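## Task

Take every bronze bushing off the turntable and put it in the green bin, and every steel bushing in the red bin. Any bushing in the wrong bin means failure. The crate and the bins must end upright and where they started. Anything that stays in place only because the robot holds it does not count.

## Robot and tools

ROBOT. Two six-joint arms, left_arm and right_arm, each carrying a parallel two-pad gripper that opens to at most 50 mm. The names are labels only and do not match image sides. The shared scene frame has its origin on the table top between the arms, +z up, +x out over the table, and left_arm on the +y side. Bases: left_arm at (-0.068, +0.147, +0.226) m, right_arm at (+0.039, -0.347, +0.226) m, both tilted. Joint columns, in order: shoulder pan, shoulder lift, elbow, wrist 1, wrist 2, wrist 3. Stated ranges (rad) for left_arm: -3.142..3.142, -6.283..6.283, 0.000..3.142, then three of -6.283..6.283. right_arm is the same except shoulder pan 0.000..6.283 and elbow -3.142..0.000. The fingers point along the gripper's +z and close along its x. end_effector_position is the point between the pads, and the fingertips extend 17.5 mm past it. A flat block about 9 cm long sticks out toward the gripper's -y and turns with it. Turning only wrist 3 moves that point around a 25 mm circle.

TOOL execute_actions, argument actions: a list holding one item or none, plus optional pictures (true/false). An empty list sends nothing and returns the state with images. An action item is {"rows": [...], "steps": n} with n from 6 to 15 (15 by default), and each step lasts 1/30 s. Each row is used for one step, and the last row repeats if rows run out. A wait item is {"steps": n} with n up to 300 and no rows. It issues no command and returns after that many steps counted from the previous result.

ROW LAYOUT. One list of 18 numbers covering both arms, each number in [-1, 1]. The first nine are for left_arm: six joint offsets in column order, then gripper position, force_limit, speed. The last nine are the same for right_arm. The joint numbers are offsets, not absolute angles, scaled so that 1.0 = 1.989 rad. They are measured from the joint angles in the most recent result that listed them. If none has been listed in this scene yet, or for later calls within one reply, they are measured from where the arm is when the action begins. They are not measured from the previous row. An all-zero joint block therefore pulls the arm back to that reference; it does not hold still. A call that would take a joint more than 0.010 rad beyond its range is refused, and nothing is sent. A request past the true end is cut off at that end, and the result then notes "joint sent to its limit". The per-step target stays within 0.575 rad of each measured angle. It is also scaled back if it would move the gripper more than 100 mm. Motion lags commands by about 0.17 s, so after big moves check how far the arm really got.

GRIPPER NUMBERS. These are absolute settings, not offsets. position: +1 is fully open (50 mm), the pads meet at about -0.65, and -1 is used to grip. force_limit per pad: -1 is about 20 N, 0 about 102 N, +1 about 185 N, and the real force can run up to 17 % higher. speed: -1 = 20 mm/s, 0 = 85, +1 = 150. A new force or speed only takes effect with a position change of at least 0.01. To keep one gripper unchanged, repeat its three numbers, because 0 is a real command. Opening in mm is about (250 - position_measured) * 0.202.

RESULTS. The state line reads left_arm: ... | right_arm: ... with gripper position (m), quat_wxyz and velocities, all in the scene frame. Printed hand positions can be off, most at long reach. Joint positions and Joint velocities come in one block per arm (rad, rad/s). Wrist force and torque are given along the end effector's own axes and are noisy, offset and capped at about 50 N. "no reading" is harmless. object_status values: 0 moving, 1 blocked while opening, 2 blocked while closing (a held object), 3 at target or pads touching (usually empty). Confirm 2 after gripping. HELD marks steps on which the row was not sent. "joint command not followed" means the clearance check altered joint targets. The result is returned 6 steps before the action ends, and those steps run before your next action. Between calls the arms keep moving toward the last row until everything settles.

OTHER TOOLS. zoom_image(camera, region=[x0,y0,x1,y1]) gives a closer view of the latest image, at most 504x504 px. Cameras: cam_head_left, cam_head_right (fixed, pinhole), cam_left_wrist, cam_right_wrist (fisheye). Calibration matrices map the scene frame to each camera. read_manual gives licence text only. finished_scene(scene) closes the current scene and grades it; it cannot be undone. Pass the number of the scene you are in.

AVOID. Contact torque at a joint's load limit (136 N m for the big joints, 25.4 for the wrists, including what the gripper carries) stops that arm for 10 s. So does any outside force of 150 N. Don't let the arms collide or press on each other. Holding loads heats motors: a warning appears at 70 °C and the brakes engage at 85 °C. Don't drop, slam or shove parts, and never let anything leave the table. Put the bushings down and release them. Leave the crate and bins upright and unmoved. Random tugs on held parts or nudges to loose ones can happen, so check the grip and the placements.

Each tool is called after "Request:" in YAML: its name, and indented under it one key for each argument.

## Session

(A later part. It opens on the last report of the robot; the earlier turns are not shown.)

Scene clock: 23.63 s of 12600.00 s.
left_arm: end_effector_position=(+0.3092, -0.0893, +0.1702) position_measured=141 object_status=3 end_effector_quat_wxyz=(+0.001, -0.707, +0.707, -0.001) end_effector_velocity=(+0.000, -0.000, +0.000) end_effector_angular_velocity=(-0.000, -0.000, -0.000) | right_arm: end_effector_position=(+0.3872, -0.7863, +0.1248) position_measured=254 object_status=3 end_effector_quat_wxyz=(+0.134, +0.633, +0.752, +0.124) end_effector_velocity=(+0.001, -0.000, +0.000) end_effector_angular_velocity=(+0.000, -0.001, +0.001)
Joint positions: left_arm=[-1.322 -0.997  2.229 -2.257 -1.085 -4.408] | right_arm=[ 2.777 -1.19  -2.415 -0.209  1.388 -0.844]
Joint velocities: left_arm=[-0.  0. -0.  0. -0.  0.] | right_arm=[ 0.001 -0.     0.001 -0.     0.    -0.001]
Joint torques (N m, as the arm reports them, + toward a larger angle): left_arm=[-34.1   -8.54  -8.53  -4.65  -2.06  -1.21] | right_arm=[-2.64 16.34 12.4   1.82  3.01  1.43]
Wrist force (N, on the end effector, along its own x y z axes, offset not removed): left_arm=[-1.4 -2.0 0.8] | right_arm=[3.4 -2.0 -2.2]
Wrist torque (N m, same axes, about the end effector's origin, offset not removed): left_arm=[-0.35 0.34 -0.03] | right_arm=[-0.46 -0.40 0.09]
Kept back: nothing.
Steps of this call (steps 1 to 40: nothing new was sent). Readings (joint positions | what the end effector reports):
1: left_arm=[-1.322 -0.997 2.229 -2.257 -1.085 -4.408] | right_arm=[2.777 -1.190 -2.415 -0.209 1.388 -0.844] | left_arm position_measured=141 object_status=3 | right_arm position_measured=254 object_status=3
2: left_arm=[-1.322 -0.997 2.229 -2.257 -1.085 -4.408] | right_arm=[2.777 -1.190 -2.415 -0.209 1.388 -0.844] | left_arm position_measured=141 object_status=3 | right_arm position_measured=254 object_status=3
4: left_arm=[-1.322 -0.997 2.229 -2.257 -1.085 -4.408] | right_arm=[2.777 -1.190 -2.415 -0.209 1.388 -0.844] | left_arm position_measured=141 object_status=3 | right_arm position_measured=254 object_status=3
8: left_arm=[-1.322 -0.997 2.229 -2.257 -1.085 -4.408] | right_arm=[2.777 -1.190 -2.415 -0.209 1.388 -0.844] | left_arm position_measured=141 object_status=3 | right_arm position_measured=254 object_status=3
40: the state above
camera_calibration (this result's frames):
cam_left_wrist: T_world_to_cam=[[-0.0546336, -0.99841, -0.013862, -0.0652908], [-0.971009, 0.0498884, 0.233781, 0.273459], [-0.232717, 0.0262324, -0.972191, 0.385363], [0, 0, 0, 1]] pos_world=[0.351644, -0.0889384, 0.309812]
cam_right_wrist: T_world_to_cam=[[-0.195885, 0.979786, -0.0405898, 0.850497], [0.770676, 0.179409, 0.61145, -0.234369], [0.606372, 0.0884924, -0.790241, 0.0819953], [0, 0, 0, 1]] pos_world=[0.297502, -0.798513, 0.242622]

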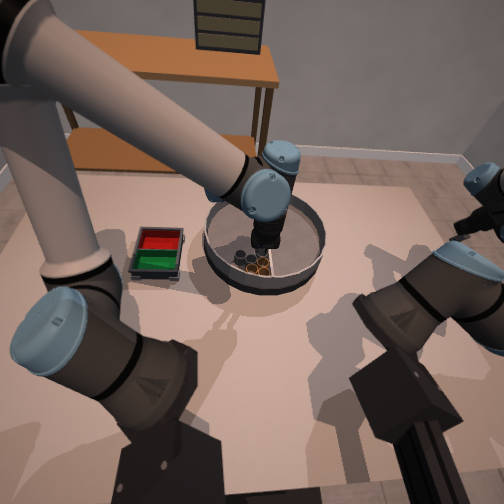

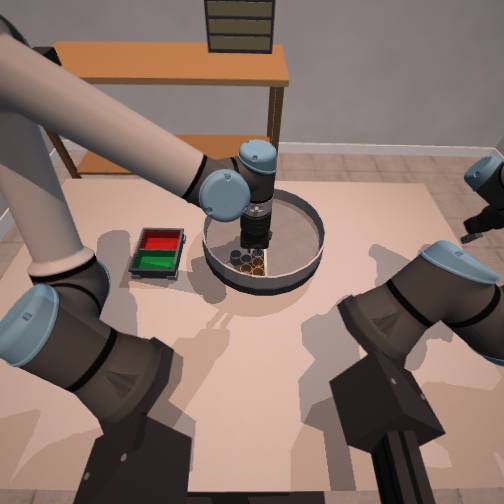

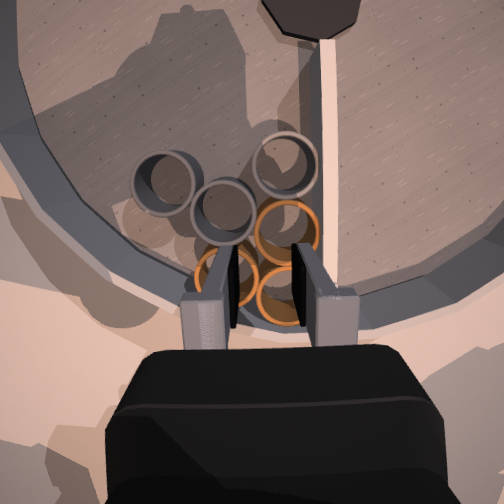

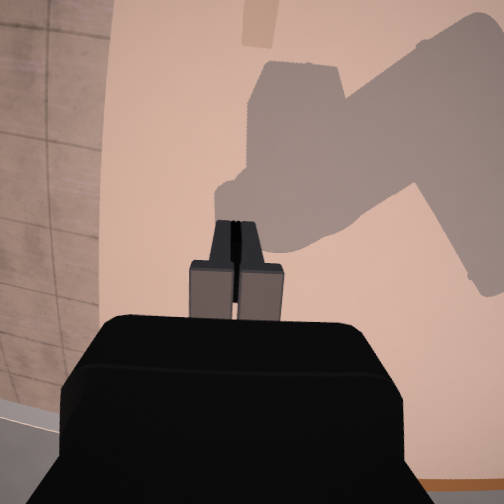

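Request:
execute_actions:
  actions:
    - {"rows": [[0.0846,0.0242,-0.0620,-0.0057,0.0404,0.8763,0.076,-0.5,0.5,0,0,0,0,0,0,-1,0,0]], "steps": 15}

Request:
execute_actions:
  actions:
    - {"steps": 35}
  pictures: true

Scene clock: 25.60 s of 12600.00 s.
left_arm: end_effector_position=(+0.3726, -0.0885, +0.1521) position_measured=141 object_status=3 end_effector_quat_wxyz=(+0.001, -0.615, +0.788, -0.001) end_effector_velocity=(+0.103, -0.020, -0.041) end_effector_angular_velocity=(+0.009, +0.012, -2.079) | right_arm: end_effector_position=(+0.3872, -0.7863, +0.1248) position_measured=254 object_status=3 end_effector_quat_wxyz=(+0.134, +0.633, +0.752, +0.124) end_effector_velocity=(+0.001, -0.000, +0.000) end_effector_angular_velocity=(-0.001, -0.000, +0.001)
Joint positions: left_arm=[-1.187 -0.956  2.128 -2.266 -1.019 -4.027] | right_arm=[ 2.777 -1.19  -2.415 -0.209  1.388 -0.844]
Joint velocities: left_arm=[ 0.257  0.061 -0.176 -0.013  0.106  2.341] | right_arm=[ 0.001 -0.     0.001 -0.001 -0.001 -0.001]
Joint torques (N m, as the arm reports them, + toward a larger angle): left_arm=[-23.19 -10.34 -27.39  -4.3    1.62   9.21] | right_arm=[-3.01 16.85 12.72  1.79  3.08  1.48]
Wrist force (N, on the end effector, along its own x y z axes, offset not removed): left_arm=[-2.1 -2.0 0.9] | right_arm=[-1.4 -1.1 -0.8]
Wrist torque (N m, same axes, about the end effector's origin, offset not removed): left_arm=[-0.30 0.42 -0.04] | right_arm=[-0.29 0.61 0.28]
Steps of this call (steps 1 to 50: nothing new was sent; steps 51 to 59: the first 9 steps of this action). Readings (joint positions | what the end effector reports):
51: left_arm=[-1.322 -0.997 2.229 -2.257 -1.085 -4.408] | right_arm=[2.777 -1.190 -2.415 -0.209 1.388 -0.844] | left_arm position_measured=141 object_status=3 | right_arm position_measured=254 object_status=3
52: left_arm=[-1.318 -0.993 2.225 -2.258 -1.081 -4.404] | right_arm=[2.777 -1.190 -2.415 -0.209 1.388 -0.844] | left_arm position_measured=141 object_status=3 | right_arm position_measured=254 object_status=3
54: left_arm=[-1.274 -0.977 2.188 -2.261 -1.055 -4.352] | right_arm=[2.777 -1.190 -2.415 -0.209 1.388 -0.844] | left_arm position_measured=141 object_status=3 | right_arm position_measured=254 object_status=3
58: left_arm=[-1.197 -0.959 2.135 -2.266 -1.023 -4.105] | right_arm=[2.777 -1.190 -2.415 -0.209 1.388 -0.844] | left_arm position_measured=141 object_status=3 | right_arm position_measured=254 object_status=3
59: the state above

Scene clock: 26.77 s of 12600.00 s.
left_arm: end_effector_position=(+0.3633, -0.1031, +0.1465) position_measured=141 object_status=3 end_effector_quat_wxyz=(+0.000, +0.000, +1.000, -0.000) end_effector_velocity=(-0.001, +0.001, -0.001) end_effector_angular_velocity=(+0.002, +0.001, -0.009) | right_arm: end_effector_position=(+0.3872, -0.7863, +0.1248) position_measured=254 object_status=3 end_effector_quat_wxyz=(+0.134, +0.633, +0.752, +0.124) end_effector_velocity=(-0.000, -0.000, -0.000) end_effector_angular_velocity=(-0.001, +0.001, -0.000)
Joint positions: left_arm=[-1.154 -0.949  2.105 -2.268 -1.005 -2.666] | right_arm=[ 2.777 -1.19  -2.415 -0.209  1.388 -0.844]
Joint velocities: left_arm=[-0.    -0.     0.002  0.001 -0.     0.008] | right_arm=[-0.     0.    -0.001  0.    -0.001  0.   ]
Joint torques (N m, as the arm reports them, + toward a larger angle): left_arm=[-20.33 -11.75 -28.79  -4.58   1.41   1.73] | right_arm=[-2.86 16.34 12.81  1.73  3.02  1.43]
Wrist force (N, on the end effector, along its own x y z axes, offset not removed): left_arm=[-1.4 -0.4 -0.4] | right_arm=[0.6 2.3 -1.1]
Wrist torque (N m, same axes, about the end effector's origin, offset not removed): left_arm=[-0.16 0.31 -0.05] | right_arm=[0.38 0.10 0.26]
Kept back: nothing.
Steps of this call (steps 1 to 6: the last 6 steps of your previous action; steps 7 to 35: the robot went on to your last target). Readings (joint positions | what the end effector reports):
1: left_arm=[-1.180 -0.955 2.123 -2.266 -1.015 -3.945] | right_arm=[2.777 -1.190 -2.415 -0.209 1.388 -0.844] | left_arm position_measured=141 object_status=3 | right_arm position_measured=254 object_status=3
2: left_arm=[-1.174 -0.953 2.119 -2.267 -1.013 -3.862] | right_arm=[2.777 -1.190 -2.415 -0.209 1.388 -0.844] | left_arm position_measured=141 object_status=3 | right_arm position_measured=254 object_status=3
4: left_arm=[-1.166 -0.951 2.113 -2.267 -1.010 -3.695] | right_arm=[2.777 -1.190 -2.415 -0.209 1.388 -0.844] | left_arm position_measured=141 object_status=3 | right_arm position_measured=254 object_status=3
8: left_arm=[-1.158 -0.950 2.108 -2.268 -1.006 -3.363] | right_arm=[2.777 -1.190 -2.415 -0.209 1.388 -0.844] | left_arm position_measured=141 object_status=3 | right_arm position_measured=254 object_status=3
35: the state above
camera_calibration (this result's frames):
cam_left_wrist: T_world_to_cam=[[-0.998393, 0.0547395, -0.0146472, 0.375059], [0.0497869, 0.970826, 0.234559, 0.0561432], [0.0270595, 0.233453, -0.971991, 0.30222], [0, 0, 0, 1]] pos_world=[0.363483, -0.14559, 0.28608]
cam_right_wrist: T_world_to_cam=[[-0.195885, 0.979786, -0.0405899, 0.850497], [0.770676, 0.179409, 0.61145, -0.234369], [0.606372, 0.0884923, -0.790241, 0.0819952], [0, 0, 0, 1]] pos_world=[0.297502, -0.798514, 0.242622]

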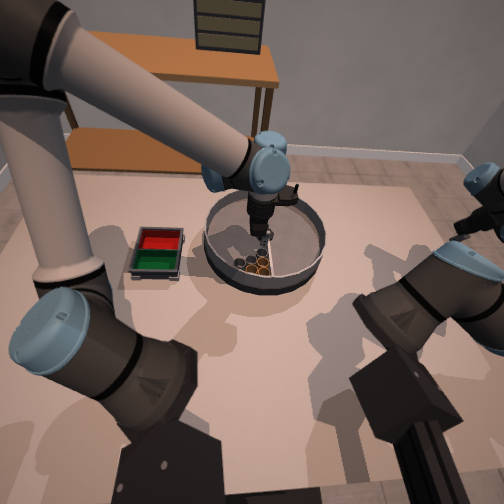

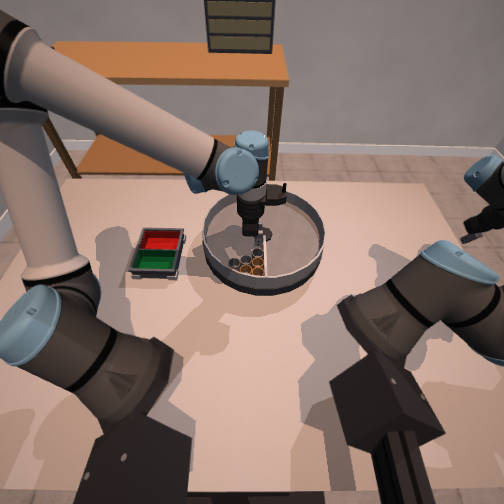

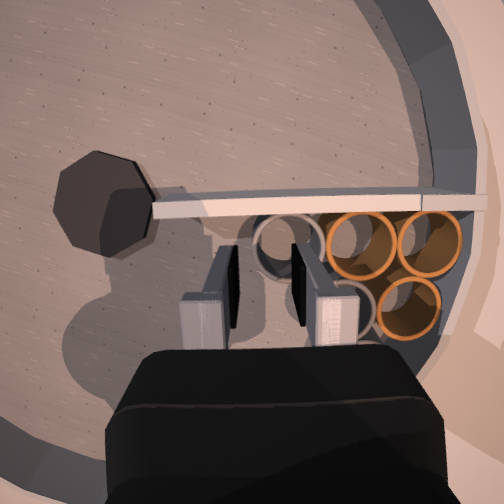

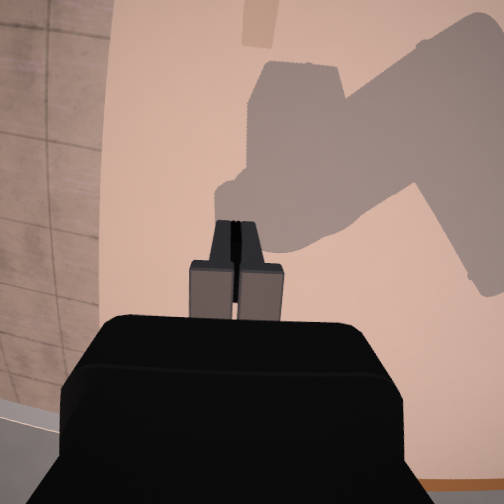

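Request:
zoom_image:
  camera: "cam_left_wrist"
  region: [170, 170, 370, 350]

Region (170, 170, 370, 350) of cam_left_wrist's 504x504 image, scaled by 2.520, with more detail than that image has; it fills the top 454 rows of this view, and the rest is white.

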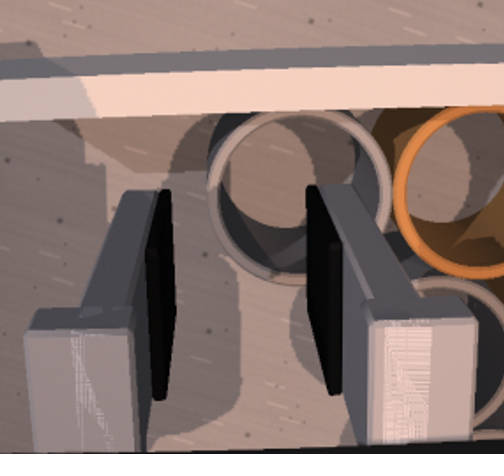

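Request:
execute_actions:
  actions:
    - {"rows": [[0.0014,0.0039,-0.0061,0.0014,0.0008,0.0014,0.076,-0.5,0.5,0,0,0,0,0,0,-1,0,0],[0.0014,0.0039,-0.0061,0.0014,0.0008,0.0014,0.076,-0.5,0.5,0,0,0,0,0,0,-1,0,0],[0.0014,0.0039,-0.0061,0.0014,0.0008,0.0014,0.076,-0.5,0.5,0,0,0,0,0,0,-1,0,0],[0.0067,0.0131,-0.0039,-0.0129,0.0031,0.0070,0.076,-0.5,0.5,0,0,0,0,0,0,-1,0,0],[0.0067,0.0131,-0.0039,-0.0129,0.0031,0.0070,0.076,-0.5,0.5,0,0,0,0,0,0,-1,0,0],[0.0119,0.0223,-0.0017,-0.0272,0.0054,0.0126,0.076,-0.5,0.5,0,0,0,0,0,0,-1,0,0],[0.0119,0.0223,-0.0017,-0.0272,0.0054,0.0126,0.076,-0.5,0.5,0,0,0,0,0,0,-1,0,0],[0.0169,0.0310,0.0003,-0.0407,0.0076,0.0178,0.076,-0.5,0.5,0,0,0,0,0,0,-1,0,0]], "steps": 15}

Request:
execute_actions:
  actions:
    - {"steps": 12}
  pictures: true

Request:
zoom_image:
  camera: "cam_left_wrist"
  region: [170, 170, 370, 350]

Scene clock: 29.63 s of 12600.00 s.
left_arm: end_effector_position=(+0.3663, -0.1059, +0.1348) position_measured=141 object_status=3 end_effector_quat_wxyz=(+0.000, +0.001, +1.000, -0.000) end_effector_velocity=(+0.003, -0.006, -0.113) end_effector_angular_velocity=(+0.010, +0.005, -0.002) | right_arm: end_effector_position=(+0.3872, -0.7863, +0.1248) position_measured=254 object_status=3 end_effector_quat_wxyz=(+0.134, +0.633, +0.752, +0.124) end_effector_velocity=(+0.000, -0.001, +0.000) end_effector_angular_velocity=(-0.002, -0.000, -0.001)
Joint positions: left_arm=[-1.139 -0.92   2.1   -2.299 -0.998 -2.65 ] | right_arm=[ 2.777 -1.19  -2.415 -0.209  1.388 -0.844]
Joint velocities: left_arm=[ 0.123  0.218  0.037 -0.313  0.054  0.126] | right_arm=[-0.001  0.     0.001  0.001 -0.001 -0.   ]
Joint torques (N m, as the arm reports them, + toward a larger angle): left_arm=[-17.5   -8.36  -6.44  -4.97   1.57   1.91] | right_arm=[-2.61 15.54 12.51  1.75  3.03  1.39]
Wrist force (N, on the end effector, along its own x y z axes, offset not removed): left_arm=[-2.6 -1.5 -1.3] | right_arm=[2.0 -1.1 3.4]
Wrist torque (N m, same axes, about the end effector's origin, offset not removed): left_arm=[-0.36 0.52 -0.01] | right_arm=[0.03 -0.07 -0.11]
Steps of this call (steps 1 to 15: the robot went on to your last target; steps 16 to 77: nothing new was sent; steps 78 to 86: the first 9 steps of this action). Readings (joint positions | what the end effector reports):
78: left_arm=[-1.154 -0.949 2.105 -2.268 -1.005 -2.665] | right_arm=[2.777 -1.190 -2.415 -0.209 1.388 -0.844] | left_arm position_measured=141 object_status=3 | right_arm position_measured=254 object_status=3
79: left_arm=[-1.154 -0.948 2.104 -2.268 -1.005 -2.665] | right_arm=[2.777 -1.190 -2.415 -0.209 1.388 -0.844] | left_arm position_measured=141 object_status=3 | right_arm position_measured=254 object_status=3
81: left_arm=[-1.153 -0.945 2.100 -2.267 -1.004 -2.664] | right_arm=[2.777 -1.190 -2.415 -0.209 1.388 -0.844] | left_arm position_measured=141 object_status=3 | right_arm position_measured=254 object_status=3
85: left_arm=[-1.143 -0.927 2.099 -2.289 -1.000 -2.654] | right_arm=[2.777 -1.190 -2.415 -0.209 1.388 -0.844] | left_arm position_measured=141 object_status=3 | right_arm position_measured=254 object_status=3
86: the state above

Scene clock: 30.03 s of 12600.00 s.
left_arm: end_effector_position=(+0.3669, -0.1068, +0.1186) position_measured=141 object_status=3 end_effector_quat_wxyz=(+0.001, +0.000, +1.000, +0.000) end_effector_velocity=(+0.000, +0.000, -0.006) end_effector_angular_velocity=(+0.000, +0.000, +0.001) | right_arm: end_effector_position=(+0.3872, -0.7863, +0.1248) position_measured=254 object_status=3 end_effector_quat_wxyz=(+0.134, +0.633, +0.752, +0.124) end_effector_velocity=(-0.001, +0.000, -0.000) end_effector_angular_velocity=(+0.000, +0.001, -0.000)
Joint positions: left_arm=[-1.121 -0.888  2.106 -2.346 -0.99  -2.632] | right_arm=[ 2.777 -1.19  -2.415 -0.209  1.388 -0.844]
Joint velocities: left_arm=[ 0.007  0.012  0.002 -0.018  0.003  0.007] | right_arm=[-0.001  0.    -0.001 -0.001  0.001 -0.   ]
Joint torques (N m, as the arm reports them, + toward a larger angle): left_arm=[-20.23 -14.2   -5.9   -4.4    1.48   1.64] | right_arm=[-2.79 16.09 12.44  1.76  2.96  1.45]
Wrist force (N, on the end effector, along its own x y z axes, offset not removed): left_arm=[-2.3 -1.3 -0.1] | right_arm=[2.6 3.5 -0.1]
Wrist torque (N m, same axes, about the end effector's origin, offset not removed): left_arm=[-0.27 0.53 -0.04] | right_arm=[0.36 -0.27 -0.09]
Kept back: nothing.
Steps of this call (steps 1 to 6: the last 6 steps of your previous action; steps 7 to 12: the robot went on to your last target). Readings (joint positions | what the end effector reports):
1: left_arm=[-1.135 -0.913 2.101 -2.309 -0.996 -2.646] | right_arm=[2.777 -1.190 -2.415 -0.209 1.388 -0.844] | left_arm position_measured=141 object_status=3 | right_arm position_measured=254 object_status=3
2: left_arm=[-1.132 -0.907 2.102 -2.318 -0.995 -2.643] | right_arm=[2.777 -1.190 -2.415 -0.209 1.388 -0.844] | left_arm position_measured=141 object_status=3 | right_arm position_measured=254 object_status=3
4: left_arm=[-1.127 -0.899 2.104 -2.330 -0.993 -2.638] | right_arm=[2.777 -1.190 -2.415 -0.209 1.388 -0.844] | left_arm position_measured=141 object_status=3 | right_arm position_measured=254 object_status=3
8: left_arm=[-1.123 -0.891 2.105 -2.342 -0.991 -2.633] | right_arm=[2.777 -1.190 -2.415 -0.209 1.388 -0.844] | left_arm position_measured=141 object_status=3 | right_arm position_measured=254 object_status=3
12: the state above
camera_calibration (this result's frames):
cam_left_wrist: T_world_to_cam=[[-0.998399, 0.05462, -0.0146773, 0.378441], [0.0496405, 0.970633, 0.235389, 0.0660936], [0.0271032, 0.234283, -0.97179, 0.275913], [0, 0, 0, 1]] pos_world=[0.367076, -0.149465, 0.258126]
cam_right_wrist: T_world_to_cam=[[-0.195885, 0.979786, -0.0405899, 0.850497], [0.770676, 0.179409, 0.61145, -0.234369], [0.606372, 0.0884922, -0.790241, 0.0819952], [0, 0, 0, 1]] pos_world=[0.297502, -0.798514, 0.242622]

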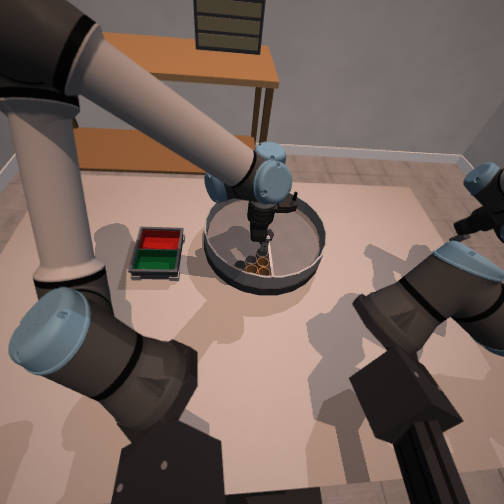

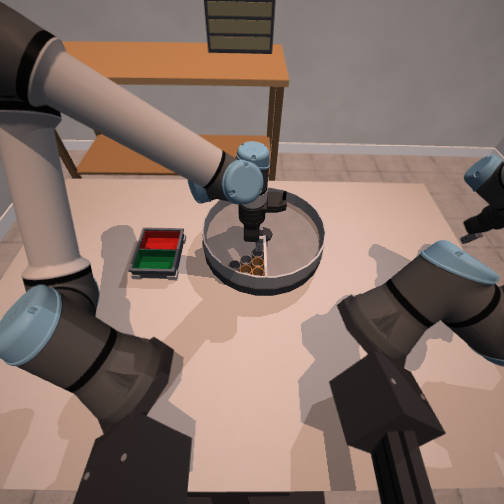

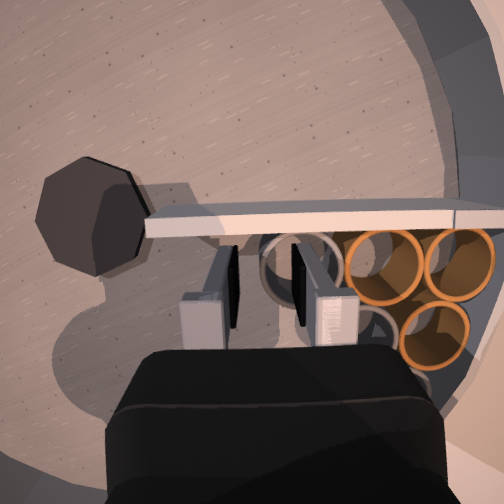

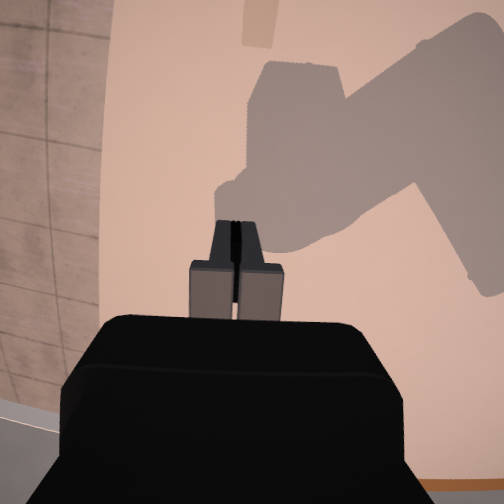

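Region (170, 170, 370, 350) of cam_left_wrist's 504x504 image, scaled by 2.520, with more detail than that image has; it fills the top 454 rows of this view, and the rest is white.

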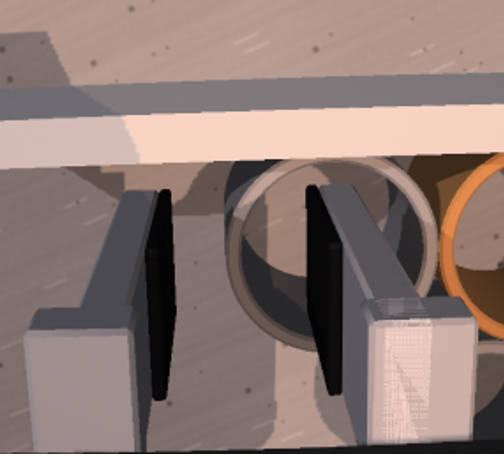

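Request:
execute_actions:
  actions:
    - {"rows": [[0.003,0.003,0.002,-0.006,0.0015,0.003,0.076,-0.5,0.5,0,0,0,0,0,0,-1,0,0],[0.006,0.008,0.003,-0.014,0.0027,0.0065,0.076,-0.5,0.5,0,0,0,0,0,0,-1,0,0],[0.009,0.013,0.004,-0.022,0.004,0.010,0.076,-0.5,0.5,0,0,0,0,0,0,-1,0,0],[0.0119,0.0182,0.0048,-0.0308,0.0052,0.0130,0.076,-0.5,0.5,0,0,0,0,0,0,-1,0,0]], "steps": 15}
  pictures: true

Scene clock: 31.13 s of 12600.00 s.
left_arm: end_effector_position=(+0.3672, -0.1059, +0.1033) position_measured=141 object_status=3 end_effector_quat_wxyz=(+0.001, +0.000, +1.000, -0.000) end_effector_velocity=(+0.000, +0.001, -0.036) end_effector_angular_velocity=(-0.003, -0.002, +0.002) | right_arm: end_effector_position=(+0.3872, -0.7863, +0.1248) position_measured=254 object_status=3 end_effector_quat_wxyz=(+0.134, +0.633, +0.752, +0.124) end_effector_velocity=(+0.000, -0.000, +0.000) end_effector_angular_velocity=(+0.000, -0.001, -0.002)
Joint positions: left_arm=[-1.103 -0.861  2.113 -2.393 -0.982 -2.612] | right_arm=[ 2.777 -1.19  -2.415 -0.209  1.388 -0.844]
Joint velocities: left_arm=[ 0.042  0.068  0.017 -0.115  0.018  0.046] | right_arm=[0.    0.001 0.001 0.    0.    0.002]
Joint torques (N m, as the arm reports them, + toward a larger angle): left_arm=[-22.53 -15.    -6.06  -4.63   2.01   1.47] | right_arm=[-2.12 15.86 12.48  1.78  2.97  1.43]
Wrist force (N, on the end effector, along its own x y z axes, offset not removed): left_arm=[-0.4 -0.8 0.7] | right_arm=[2.3 1.3 -1.7]
Wrist torque (N m, same axes, about the end effector's origin, offset not removed): left_arm=[-0.14 0.16 -0.05] | right_arm=[-0.05 -0.31 0.12]
Steps of this call (steps 1 to 24: the robot went on to your last target; steps 25 to 33: the first 9 steps of this action). Readings (joint positions | what the end effector reports):
25: left_arm=[-1.120 -0.887 2.106 -2.349 -0.990 -2.631] | right_arm=[2.777 -1.190 -2.415 -0.209 1.388 -0.844] | left_arm position_measured=141 object_status=3 | right_arm position_measured=254 object_status=3
26: left_arm=[-1.120 -0.886 2.106 -2.350 -0.989 -2.630] | right_arm=[2.777 -1.190 -2.415 -0.209 1.388 -0.844] | left_arm position_measured=141 object_status=3 | right_arm position_measured=254 object_status=3
28: left_arm=[-1.116 -0.881 2.108 -2.359 -0.987 -2.626] | right_arm=[2.777 -1.190 -2.415 -0.209 1.388 -0.844] | left_arm position_measured=141 object_status=3 | right_arm position_measured=254 object_status=3
32: left_arm=[-1.105 -0.864 2.113 -2.388 -0.983 -2.614] | right_arm=[2.777 -1.190 -2.415 -0.209 1.388 -0.844] | left_arm position_measured=141 object_status=3 | right_arm position_measured=254 object_status=3
33: the state above
camera_calibration (this result's frames):
cam_left_wrist: T_world_to_cam=[[-0.998402, 0.0544622, -0.0150986, 0.378469], [0.0493913, 0.97067, 0.235289, 0.0688967], [0.0274701, 0.234167, -0.971808, 0.260651], [0, 0, 0, 1]] pos_world=[0.367301, -0.148524, 0.242807]
cam_right_wrist: T_world_to_cam=[[-0.195885, 0.979786, -0.0405898, 0.850497], [0.770676, 0.179409, 0.61145, -0.234369], [0.606373, 0.0884924, -0.790241, 0.0819953], [0, 0, 0, 1]] pos_world=[0.297502, -0.798513, 0.242622]

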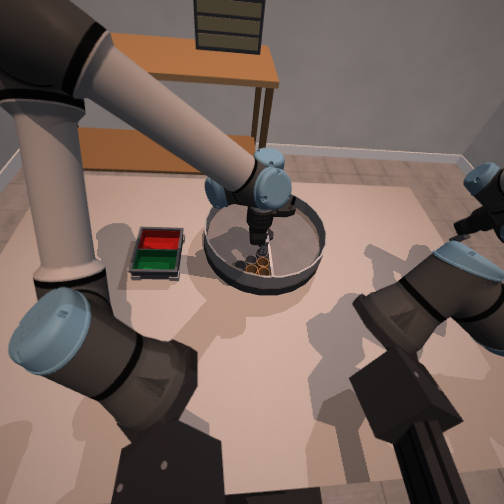

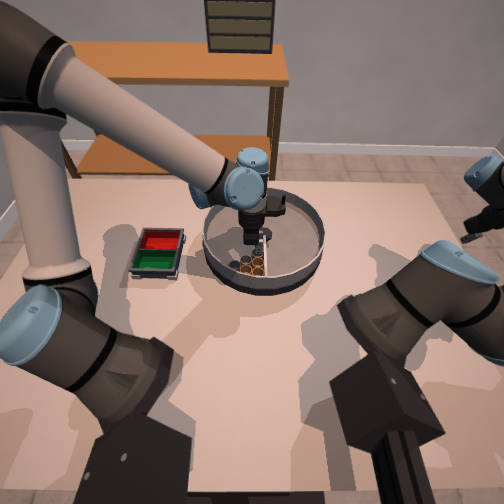

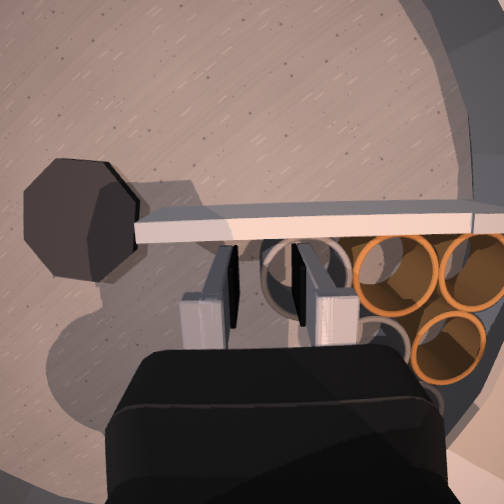

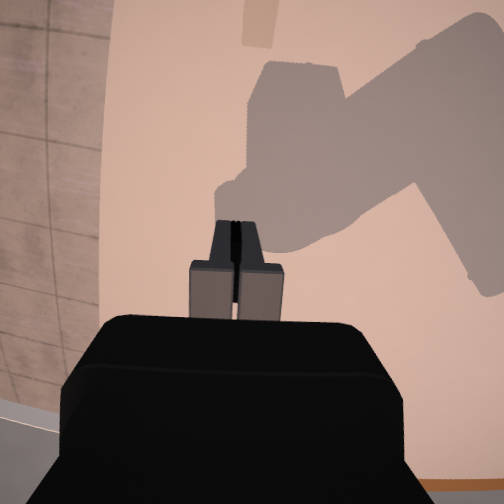

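Request:
execute_actions:
  actions: []

Request:
zoom_image:
  camera: "cam_left_wrist"
  region: [170, 170, 370, 350]

Scene clock: 31.33 s of 12600.00 s.
left_arm: end_effector_position=(+0.3673, -0.1059, +0.0997) position_measured=141 object_status=3 end_effector_quat_wxyz=(+0.001, +0.000, +1.000, -0.000) end_effector_velocity=(+0.001, -0.000, -0.007) end_effector_angular_velocity=(-0.002, -0.001, +0.001) | right_arm: end_effector_position=(+0.3872, -0.7863, +0.1248) position_measured=254 object_status=3 end_effector_quat_wxyz=(+0.134, +0.633, +0.752, +0.124) end_effector_velocity=(+0.000, -0.000, +0.000) end_effector_angular_velocity=(-0.001, +0.000, +0.000)
Joint positions: left_arm=[-1.099 -0.854  2.115 -2.405 -0.98  -2.607] | right_arm=[ 2.777 -1.19  -2.415 -0.209  1.388 -0.844]
Joint velocities: left_arm=[ 0.009  0.015  0.002 -0.024  0.004  0.01 ] | right_arm=[-0.     0.     0.001 -0.001 -0.    -0.001]
Joint torques (N m, as the arm reports them, + toward a larger angle): left_arm=[-22.35 -15.08  -3.53  -4.56   1.66   1.33] | right_arm=[-2.81 15.94 12.06  1.74  2.92  1.51]
Wrist force (N, on the end effector, along its own x y z axes, offset not removed): left_arm=[-1.4 -1.9 0.7] | right_arm=[0.6 -1.0 5.1]
Wrist torque (N m, same axes, about the end effector's origin, offset not removed): left_arm=[-0.31 0.40 -0.07] | right_arm=[-0.18 0.00 0.05]
Kept back: nothing.
Steps of this call (steps 1 to 6: the last 6 steps of your previous action). Readings (joint positions | what the end effector reports):
1: left_arm=[-1.102 -0.859 2.114 -2.396 -0.981 -2.610] | right_arm=[2.777 -1.190 -2.415 -0.209 1.388 -0.844] | left_arm position_measured=141 object_status=3 | right_arm position_measured=254 object_status=3
2: left_arm=[-1.101 -0.857 2.114 -2.399 -0.981 -2.609] | right_arm=[2.777 -1.190 -2.415 -0.209 1.388 -0.844] | left_arm position_measured=141 object_status=3 | right_arm position_measured=254 object_status=3
4: left_arm=[-1.100 -0.855 2.115 -2.402 -0.980 -2.608] | right_arm=[2.777 -1.190 -2.415 -0.209 1.388 -0.844] | left_arm position_measured=141 object_status=3 | right_arm position_measured=254 object_status=3
6: the state above
camera_calibration (this result's frames):
cam_left_wrist: T_world_to_cam=[[-0.998416, 0.0540859, -0.0154877, 0.378529], [0.0489471, 0.970801, 0.234838, 0.0699262], [0.0277369, 0.233708, -0.971911, 0.256959], [0, 0, 0, 1]] pos_world=[0.36738, -0.148411, 0.239183]
cam_right_wrist: T_world_to_cam=[[-0.195885, 0.979786, -0.0405899, 0.850497], [0.770676, 0.179409, 0.61145, -0.234369], [0.606373, 0.0884924, -0.790241, 0.0819953], [0, 0, 0, 1]] pos_world=[0.297502, -0.798513, 0.242622]

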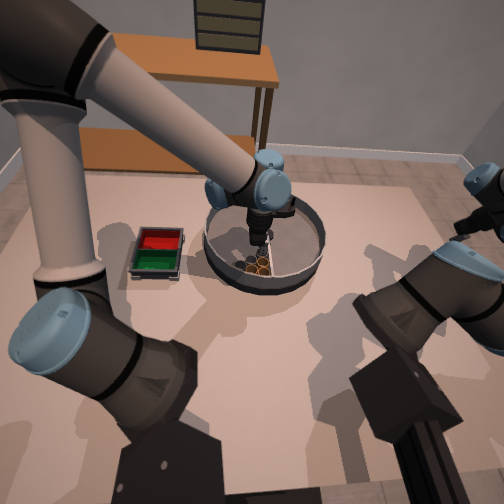

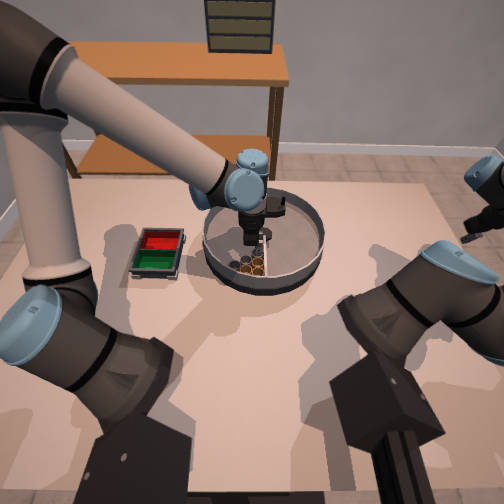

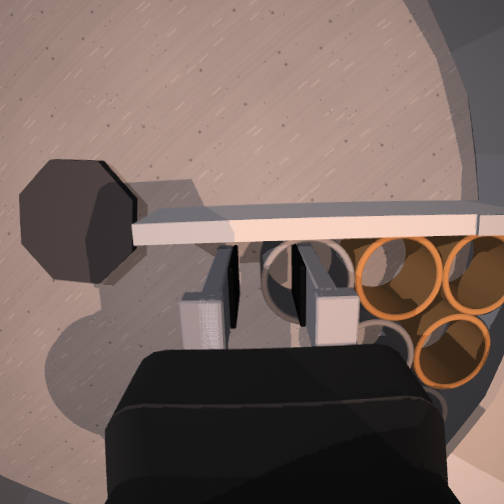

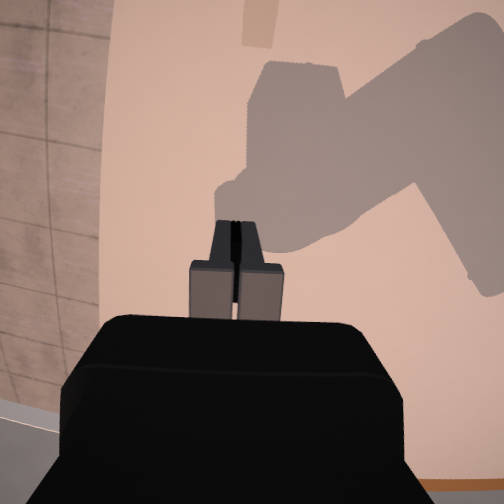

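Region (170, 170, 370, 350) of cam_left_wrist's 504x504 image, scaled by 2.520, with more detail than that image has; it fills the top 454 rows of this view, and the rest is white.

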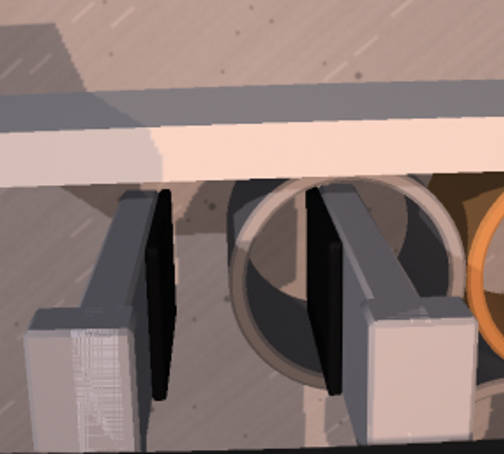

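Request:
execute_actions:
  actions:
    - {"rows": [[0.0017,0.003,0.0006,-0.0047,0.0008,0.0018,0.076,-0.5,0.5,0,0,0,0,0,0,-1,0,0],[0.0035,0.006,0.0012,-0.0094,0.0015,0.0036,0.076,-0.5,0.5,0,0,0,0,0,0,-1,0,0],[0.0052,0.009,0.0019,-0.0141,0.0023,0.0055,0.076,-0.5,0.5,0,0,0,0,0,0,-1,0,0],[0.0069,0.0121,0.0025,-0.0188,0.0031,0.0073,0.076,-0.5,0.5,0,0,0,0,0,0,-1,0,0]], "steps": 15}

Request:
execute_actions:
  actions: []

Request:
zoom_image:
  camera: "cam_left_wrist"
  region: [170, 170, 370, 350]

Scene clock: 32.63 s of 12600.00 s.
left_arm: end_effector_position=(+0.3670, -0.1056, +0.0900) position_measured=141 object_status=3 end_effector_quat_wxyz=(+0.001, -0.000, +1.000, -0.000) end_effector_velocity=(-0.000, +0.000, -0.021) end_effector_angular_velocity=(-0.000, -0.001, +0.002) | right_arm: end_effector_position=(+0.3872, -0.7863, +0.1248) position_measured=254 object_status=3 end_effector_quat_wxyz=(+0.134, +0.633, +0.752, +0.124) end_effector_velocity=(-0.000, +0.000, +0.000) end_effector_angular_velocity=(+0.001, -0.000, +0.000)
Joint positions: left_arm=[-1.088 -0.835  2.119 -2.433 -0.975 -2.596] | right_arm=[ 2.777 -1.19  -2.415 -0.209  1.388 -0.844]
Joint velocities: left_arm=[ 0.024  0.042  0.007 -0.065  0.011  0.025] | right_arm=[ 0.     0.    -0.    -0.001  0.     0.   ]
Joint torques (N m, as the arm reports them, + toward a larger angle): left_arm=[-20.95 -14.51  -5.    -4.63   1.69   1.57] | right_arm=[-3.42 16.24 12.42  1.74  2.98  1.54]
Wrist force (N, on the end effector, along its own x y z axes, offset not removed): left_arm=[-0.6 0.1 0.3] | right_arm=[-4.2 -4.6 -2.4]
Wrist torque (N m, same axes, about the end effector's origin, offset not removed): left_arm=[-0.02 0.21 -0.03] | right_arm=[-1.15 0.93 0.11]
Steps of this call (steps 1 to 30: the robot went on to your last target; steps 31 to 39: the first 9 steps of this action). Readings (joint positions | what the end effector reports):
31: left_arm=[-1.098 -0.852 2.115 -2.408 -0.980 -2.606] | right_arm=[2.777 -1.190 -2.415 -0.209 1.388 -0.844] | left_arm position_measured=141 object_status=3 | right_arm position_measured=254 object_status=3
32: left_arm=[-1.097 -0.852 2.115 -2.408 -0.980 -2.605] | right_arm=[2.777 -1.190 -2.415 -0.209 1.388 -0.844] | left_arm position_measured=141 object_status=3 | right_arm position_measured=254 object_status=3
34: left_arm=[-1.095 -0.848 2.116 -2.414 -0.979 -2.603] | right_arm=[2.777 -1.190 -2.415 -0.209 1.388 -0.844] | left_arm position_measured=141 object_status=3 | right_arm position_measured=254 object_status=3
38: left_arm=[-1.089 -0.837 2.118 -2.431 -0.976 -2.597] | right_arm=[2.777 -1.190 -2.415 -0.209 1.388 -0.844] | left_arm position_measured=141 object_status=3 | right_arm position_measured=254 object_status=3
39: the state above

Scene clock: 32.83 s of 12600.00 s.
left_arm: end_effector_position=(+0.3669, -0.1055, +0.0878) position_measured=141 object_status=3 end_effector_quat_wxyz=(+0.001, -0.000, +1.000, -0.000) end_effector_velocity=(+0.000, -0.000, -0.004) end_effector_angular_velocity=(-0.001, -0.001, +0.001) | right_arm: end_effector_position=(+0.3872, -0.7863, +0.1248) position_measured=254 object_status=3 end_effector_quat_wxyz=(+0.134, +0.633, +0.752, +0.124) end_effector_velocity=(-0.000, +0.000, -0.000) end_effector_angular_velocity=(+0.000, +0.001, +0.001)
Joint positions: left_arm=[-1.086 -0.831  2.12  -2.44  -0.974 -2.593] | right_arm=[ 2.777 -1.19  -2.415 -0.209  1.388 -0.844]
Joint velocities: left_arm=[ 0.005  0.009  0.001 -0.014  0.002  0.005] | right_arm=[ 0.001 -0.    -0.001 -0.    -0.    -0.   ]
Joint torques (N m, as the arm reports them, + toward a larger angle): left_arm=[-22.11 -15.18  -5.35  -4.35   1.51   1.56] | right_arm=[-2.86 15.67 12.39  1.83  2.95  1.51]
Wrist force (N, on the end effector, along its own x y z axes, offset not removed): left_arm=[-2.1 -2.1 0.2] | right_arm=[-0.8 1.2 0.3]
Wrist torque (N m, same axes, about the end effector's origin, offset not removed): left_arm=[-0.38 0.51 0.06] | right_arm=[0.29 0.47 -0.04]
Kept back: nothing.
Steps of this call (steps 1 to 6: the last 6 steps of your previous action). Readings (joint positions | what the end effector reports):
1: left_arm=[-1.088 -0.834 2.119 -2.435 -0.975 -2.595] | right_arm=[2.777 -1.190 -2.415 -0.209 1.388 -0.844] | left_arm position_measured=141 object_status=3 | right_arm position_measured=254 object_status=3
2: left_arm=[-1.087 -0.833 2.119 -2.437 -0.975 -2.594] | right_arm=[2.777 -1.190 -2.415 -0.209 1.388 -0.844] | left_arm position_measured=141 object_status=3 | right_arm position_measured=254 object_status=3
4: left_arm=[-1.086 -0.832 2.119 -2.439 -0.974 -2.594] | right_arm=[2.777 -1.190 -2.415 -0.209 1.388 -0.844] | left_arm position_measured=141 object_status=3 | right_arm position_measured=254 object_status=3
6: the state above
camera_calibration (this result's frames):
cam_left_wrist: T_world_to_cam=[[-0.998437, 0.0535861, -0.0158663, 0.377971], [0.0483632, 0.970751, 0.235166, 0.0725964], [0.0280039, 0.234031, -0.971826, 0.245297], [0, 0, 0, 1]] pos_world=[0.367, -0.148134, 0.227311]
cam_right_wrist: T_world_to_cam=[[-0.195885, 0.979786, -0.0405898, 0.850497], [0.770676, 0.179409, 0.61145, -0.234369], [0.606372, 0.0884923, -0.790242, 0.0819953], [0, 0, 0, 1]] pos_world=[0.297502, -0.798514, 0.242622]

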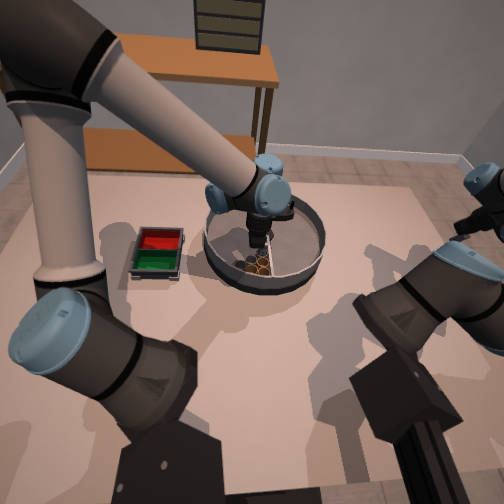

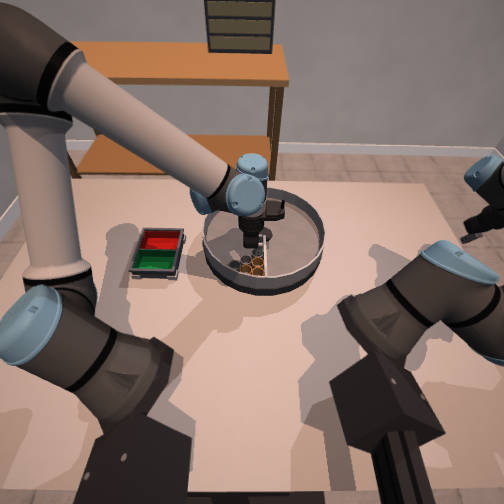

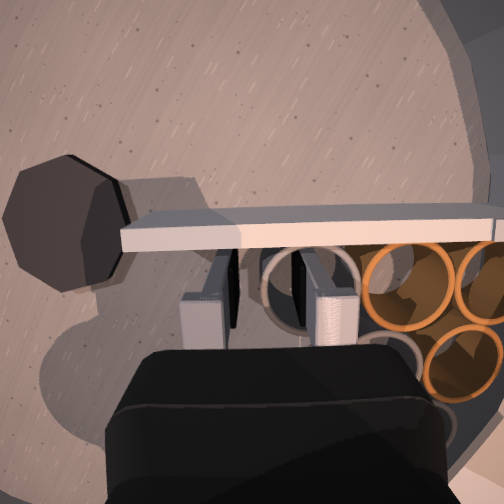

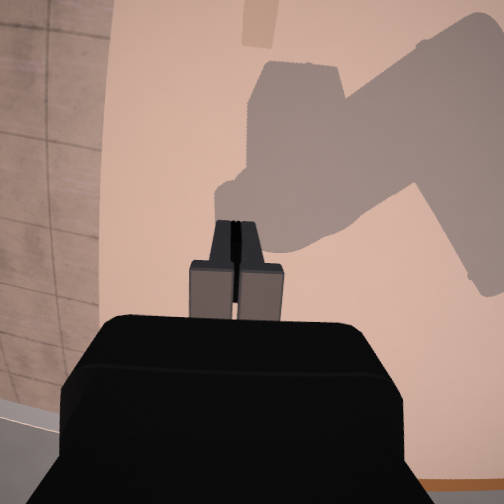

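Region (170, 170, 370, 350) of cam_left_wrist's 504x504 image, scaled by 2.520, with more detail than that image has; it fills the top 454 rows of this view, and the rest is white.

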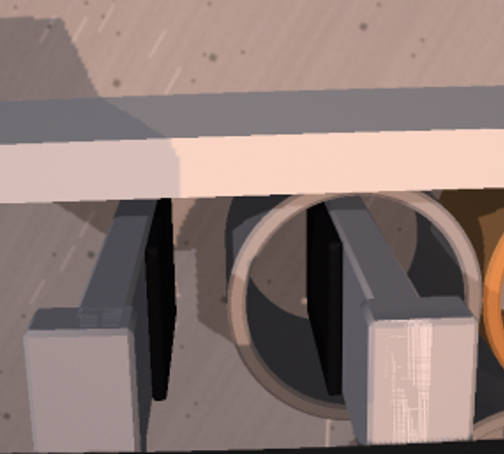

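Request:
execute_actions:
  actions:
    - {"rows": [[0,0,0,0,0,0,-1,-0.5,-0.2,0,0,0,0,0,0,-1,0,0]], "steps": 15}

Scene clock: 33.33 s of 12600.00 s.
left_arm: end_effector_position=(+0.3668, -0.1053, +0.0876) position_measured=213 object_status=0 end_effector_quat_wxyz=(+0.001, -0.000, +1.000, +0.000) end_effector_velocity=(+0.001, -0.000, +0.001) end_effector_angular_velocity=(-0.002, -0.001, +0.002) | right_arm: end_effector_position=(+0.3872, -0.7863, +0.1248) position_measured=254 object_status=3 end_effector_quat_wxyz=(+0.134, +0.633, +0.752, +0.124) end_effector_velocity=(+0.000, -0.000, +0.000) end_effector_angular_velocity=(-0.000, +0.000, +0.000)
Joint positions: left_arm=[-1.086 -0.831  2.12  -2.44  -0.974 -2.593] | right_arm=[ 2.777 -1.19  -2.415 -0.209  1.388 -0.844]
Joint velocities: left_arm=[-0.001 -0.001 -0.001 -0.     0.    -0.002] | right_arm=[ 0.     0.     0.    -0.001 -0.001 -0.   ]
Joint torques (N m, as the arm reports them, + toward a larger angle): left_arm=[-46.83 -28.82 -26.95  -5.96  -5.14  -2.01] | right_arm=[-2.51 16.13 12.29  1.85  2.92  1.4 ]
Wrist force (N, on the end effector, along its own x y z axes, offset not removed): left_arm=[1.8 42.0 -19.4] | right_arm=[1.3 2.0 -2.4]
Wrist torque (N m, same axes, about the end effector's origin, offset not removed): left_arm=[-0.37 0.37 0.75] | right_arm=[0.27 -0.10 0.03]
Steps of this call (steps 1 to 6: the robot went on to your last target; steps 7 to 15: the first 9 steps of this action). Readings (joint positions | what the end effector reports):
7: left_arm=[-1.085 -0.830 2.120 -2.442 -0.974 -2.593] | right_arm=[2.777 -1.190 -2.415 -0.209 1.388 -0.844] | left_arm position_measured=145 object_status=0 | right_arm position_measured=254 object_status=3
8: left_arm=[-1.085 -0.830 2.120 -2.442 -0.974 -2.593] | right_arm=[2.777 -1.190 -2.415 -0.209 1.388 -0.844] | left_arm position_measured=157 object_status=0 | right_arm position_measured=254 object_status=3
10: left_arm=[-1.085 -0.830 2.120 -2.441 -0.974 -2.593] | right_arm=[2.777 -1.190 -2.415 -0.209 1.388 -0.844] | left_arm position_measured=180 object_status=0 | right_arm position_measured=254 object_status=3
14: left_arm=[-1.085 -0.831 2.120 -2.440 -0.974 -2.593] | right_arm=[2.777 -1.190 -2.415 -0.209 1.388 -0.844] | left_arm position_measured=213 object_status=0 | right_arm position_measured=254 object_status=3
15: the state above

Request:
execute_actions:
  actions:
    - {"rows": [[0.0009,-0.0028,0.0025,0,0.0004,0.0009,-1,-0.5,-0.2,0,0,0,0,0,0,-1,0,0]], "steps": 10}

Scene clock: 34.53 s of 12600.00 s.
left_arm: end_effector_position=(+0.3668, -0.1045, +0.0879) position_measured=214 object_status=2 end_effector_quat_wxyz=(+0.001, -0.000, +1.000, -0.000) end_effector_velocity=(-0.002, +0.011, +0.000) end_effector_angular_velocity=(-0.002, +0.004, -0.001) | right_arm: end_effector_position=(+0.3872, -0.7863, +0.1248) position_measured=254 object_status=3 end_effector_quat_wxyz=(+0.134, +0.633, +0.752, +0.124) end_effector_velocity=(-0.000, -0.000, +0.000) end_effector_angular_velocity=(-0.000, -0.000, -0.001)
Joint positions: left_arm=[-1.085 -0.834  2.122 -2.44  -0.974 -2.593] | right_arm=[ 2.777 -1.19  -2.415 -0.209  1.388 -0.844]
Joint velocities: left_arm=[ 0.009 -0.023  0.022 -0.004 -0.     0.01 ] | right_arm=[-0.001 -0.     0.     0.     0.    -0.   ]
Joint torques (N m, as the arm reports them, + toward a larger angle): left_arm=[-30.76 -37.8  -16.54  -9.31  -0.98   1.08] | right_arm=[-2.75 16.13 12.51  1.71  2.99  1.45]
Wrist force (N, on the end effector, along its own x y z axes, offset not removed): left_arm=[4.0 24.6 4.9] | right_arm=[3.1 0.8 0.4]
Wrist torque (N m, same axes, about the end effector's origin, offset not removed): left_arm=[-0.35 0.15 0.45] | right_arm=[0.02 -0.47 0.02]
Steps of this call (steps 1 to 6: the last 6 steps of your previous action; steps 7 to 15: the robot went on to your last target; steps 16 to 32: nothing new was sent; steps 33 to 36: the first 4 steps of this action). Readings (joint positions | what the end effector reports):
33: left_arm=[-1.086 -0.831 2.120 -2.440 -0.974 -2.593] | right_arm=[2.777 -1.190 -2.415 -0.209 1.388 -0.844] | left_arm position_measured=213 object_status=2 | right_arm position_measured=254 object_status=3
34: left_arm=[-1.086 -0.832 2.120 -2.440 -0.974 -2.593] | right_arm=[2.777 -1.190 -2.415 -0.209 1.388 -0.844] | left_arm position_measured=213 object_status=2 | right_arm position_measured=254 object_status=3
36: the state above

Request:
execute_actions:
  actions:
    - {"rows": [[-0.010,-0.022,-0.003,0.030,-0.005,-0.011,-1,-0.5,-0.2,0,0,0,0,0,0,-1,0,0],[-0.022,-0.042,-0.008,0.062,-0.010,-0.023,-1,-0.5,-0.2,0,0,0,0,0,0,-1,0,0],[-0.034,-0.062,-0.013,0.094,-0.015,-0.035,-1,-0.5,-0.2,0,0,0,0,0,0,-1,0,0],[-0.0452,-0.0814,-0.0186,0.1252,-0.0201,-0.0473,-1,-0.5,-0.2,0,0,0,0,0,0,-1,0,0]], "steps": 15}

Scene clock: 36.43 s of 12600.00 s.
left_arm: end_effector_position=(+0.3685, -0.1043, +0.1519) position_measured=220 object_status=2 end_effector_quat_wxyz=(+0.002, -0.001, +1.000, -0.004) end_effector_velocity=(-0.009, +0.019, +0.162) end_effector_angular_velocity=(+0.024, +0.004, -0.022) | right_arm: end_effector_position=(+0.3872, -0.7863, +0.1248) position_measured=254 object_status=3 end_effector_quat_wxyz=(+0.134, +0.633, +0.752, +0.124) end_effector_velocity=(-0.000, +0.001, -0.001) end_effector_angular_velocity=(+0.001, +0.002, +0.002)
Joint positions: left_arm=[-1.153 -0.955  2.094 -2.259 -1.005 -2.663] | right_arm=[ 2.777 -1.19  -2.415 -0.209  1.388 -0.844]
Joint velocities: left_arm=[-0.176 -0.314 -0.076  0.518 -0.07  -0.181] | right_arm=[ 0.001 -0.001 -0.    -0.001 -0.    -0.001]
Joint torques (N m, as the arm reports them, + toward a larger angle): left_arm=[-33.42 -28.61 -26.44   0.87  -2.18  -1.32] | right_arm=[-2.45 15.86 12.25  1.83  2.93  1.45]
Wrist force (N, on the end effector, along its own x y z axes, offset not removed): left_arm=[-1.3 -1.1 -0.4] | right_arm=[-0.5 0.5 0.8]
Wrist torque (N m, same axes, about the end effector's origin, offset not removed): left_arm=[-0.23 0.33 -0.07] | right_arm=[0.02 0.21 -0.10]
Steps of this call (steps 1 to 6: the last 6 steps of your previous action; steps 7 to 15: the robot went on to your last target; steps 16 to 48: nothing new was sent; steps 49 to 57: the first 9 steps of this action). Readings (joint positions | what the end effector reports):
49: left_arm=[-1.084 -0.837 2.125 -2.440 -0.973 -2.591] | right_arm=[2.777 -1.190 -2.415 -0.209 1.388 -0.844] | left_arm position_measured=220 object_status=2 | right_arm position_measured=254 object_status=3
50: left_arm=[-1.086 -0.840 2.124 -2.436 -0.974 -2.594] | right_arm=[2.777 -1.190 -2.415 -0.209 1.388 -0.844] | left_arm position_measured=220 object_status=2 | right_arm position_measured=254 object_status=3
52: left_arm=[-1.101 -0.865 2.117 -2.400 -0.981 -2.609] | right_arm=[2.777 -1.190 -2.415 -0.209 1.388 -0.844] | left_arm position_measured=220 object_status=2 | right_arm position_measured=254 object_status=3
56: left_arm=[-1.146 -0.943 2.097 -2.279 -1.002 -2.656] | right_arm=[2.777 -1.190 -2.415 -0.209 1.388 -0.844] | left_arm position_measured=220 object_status=2 | right_arm position_measured=254 object_status=3
57: the state above


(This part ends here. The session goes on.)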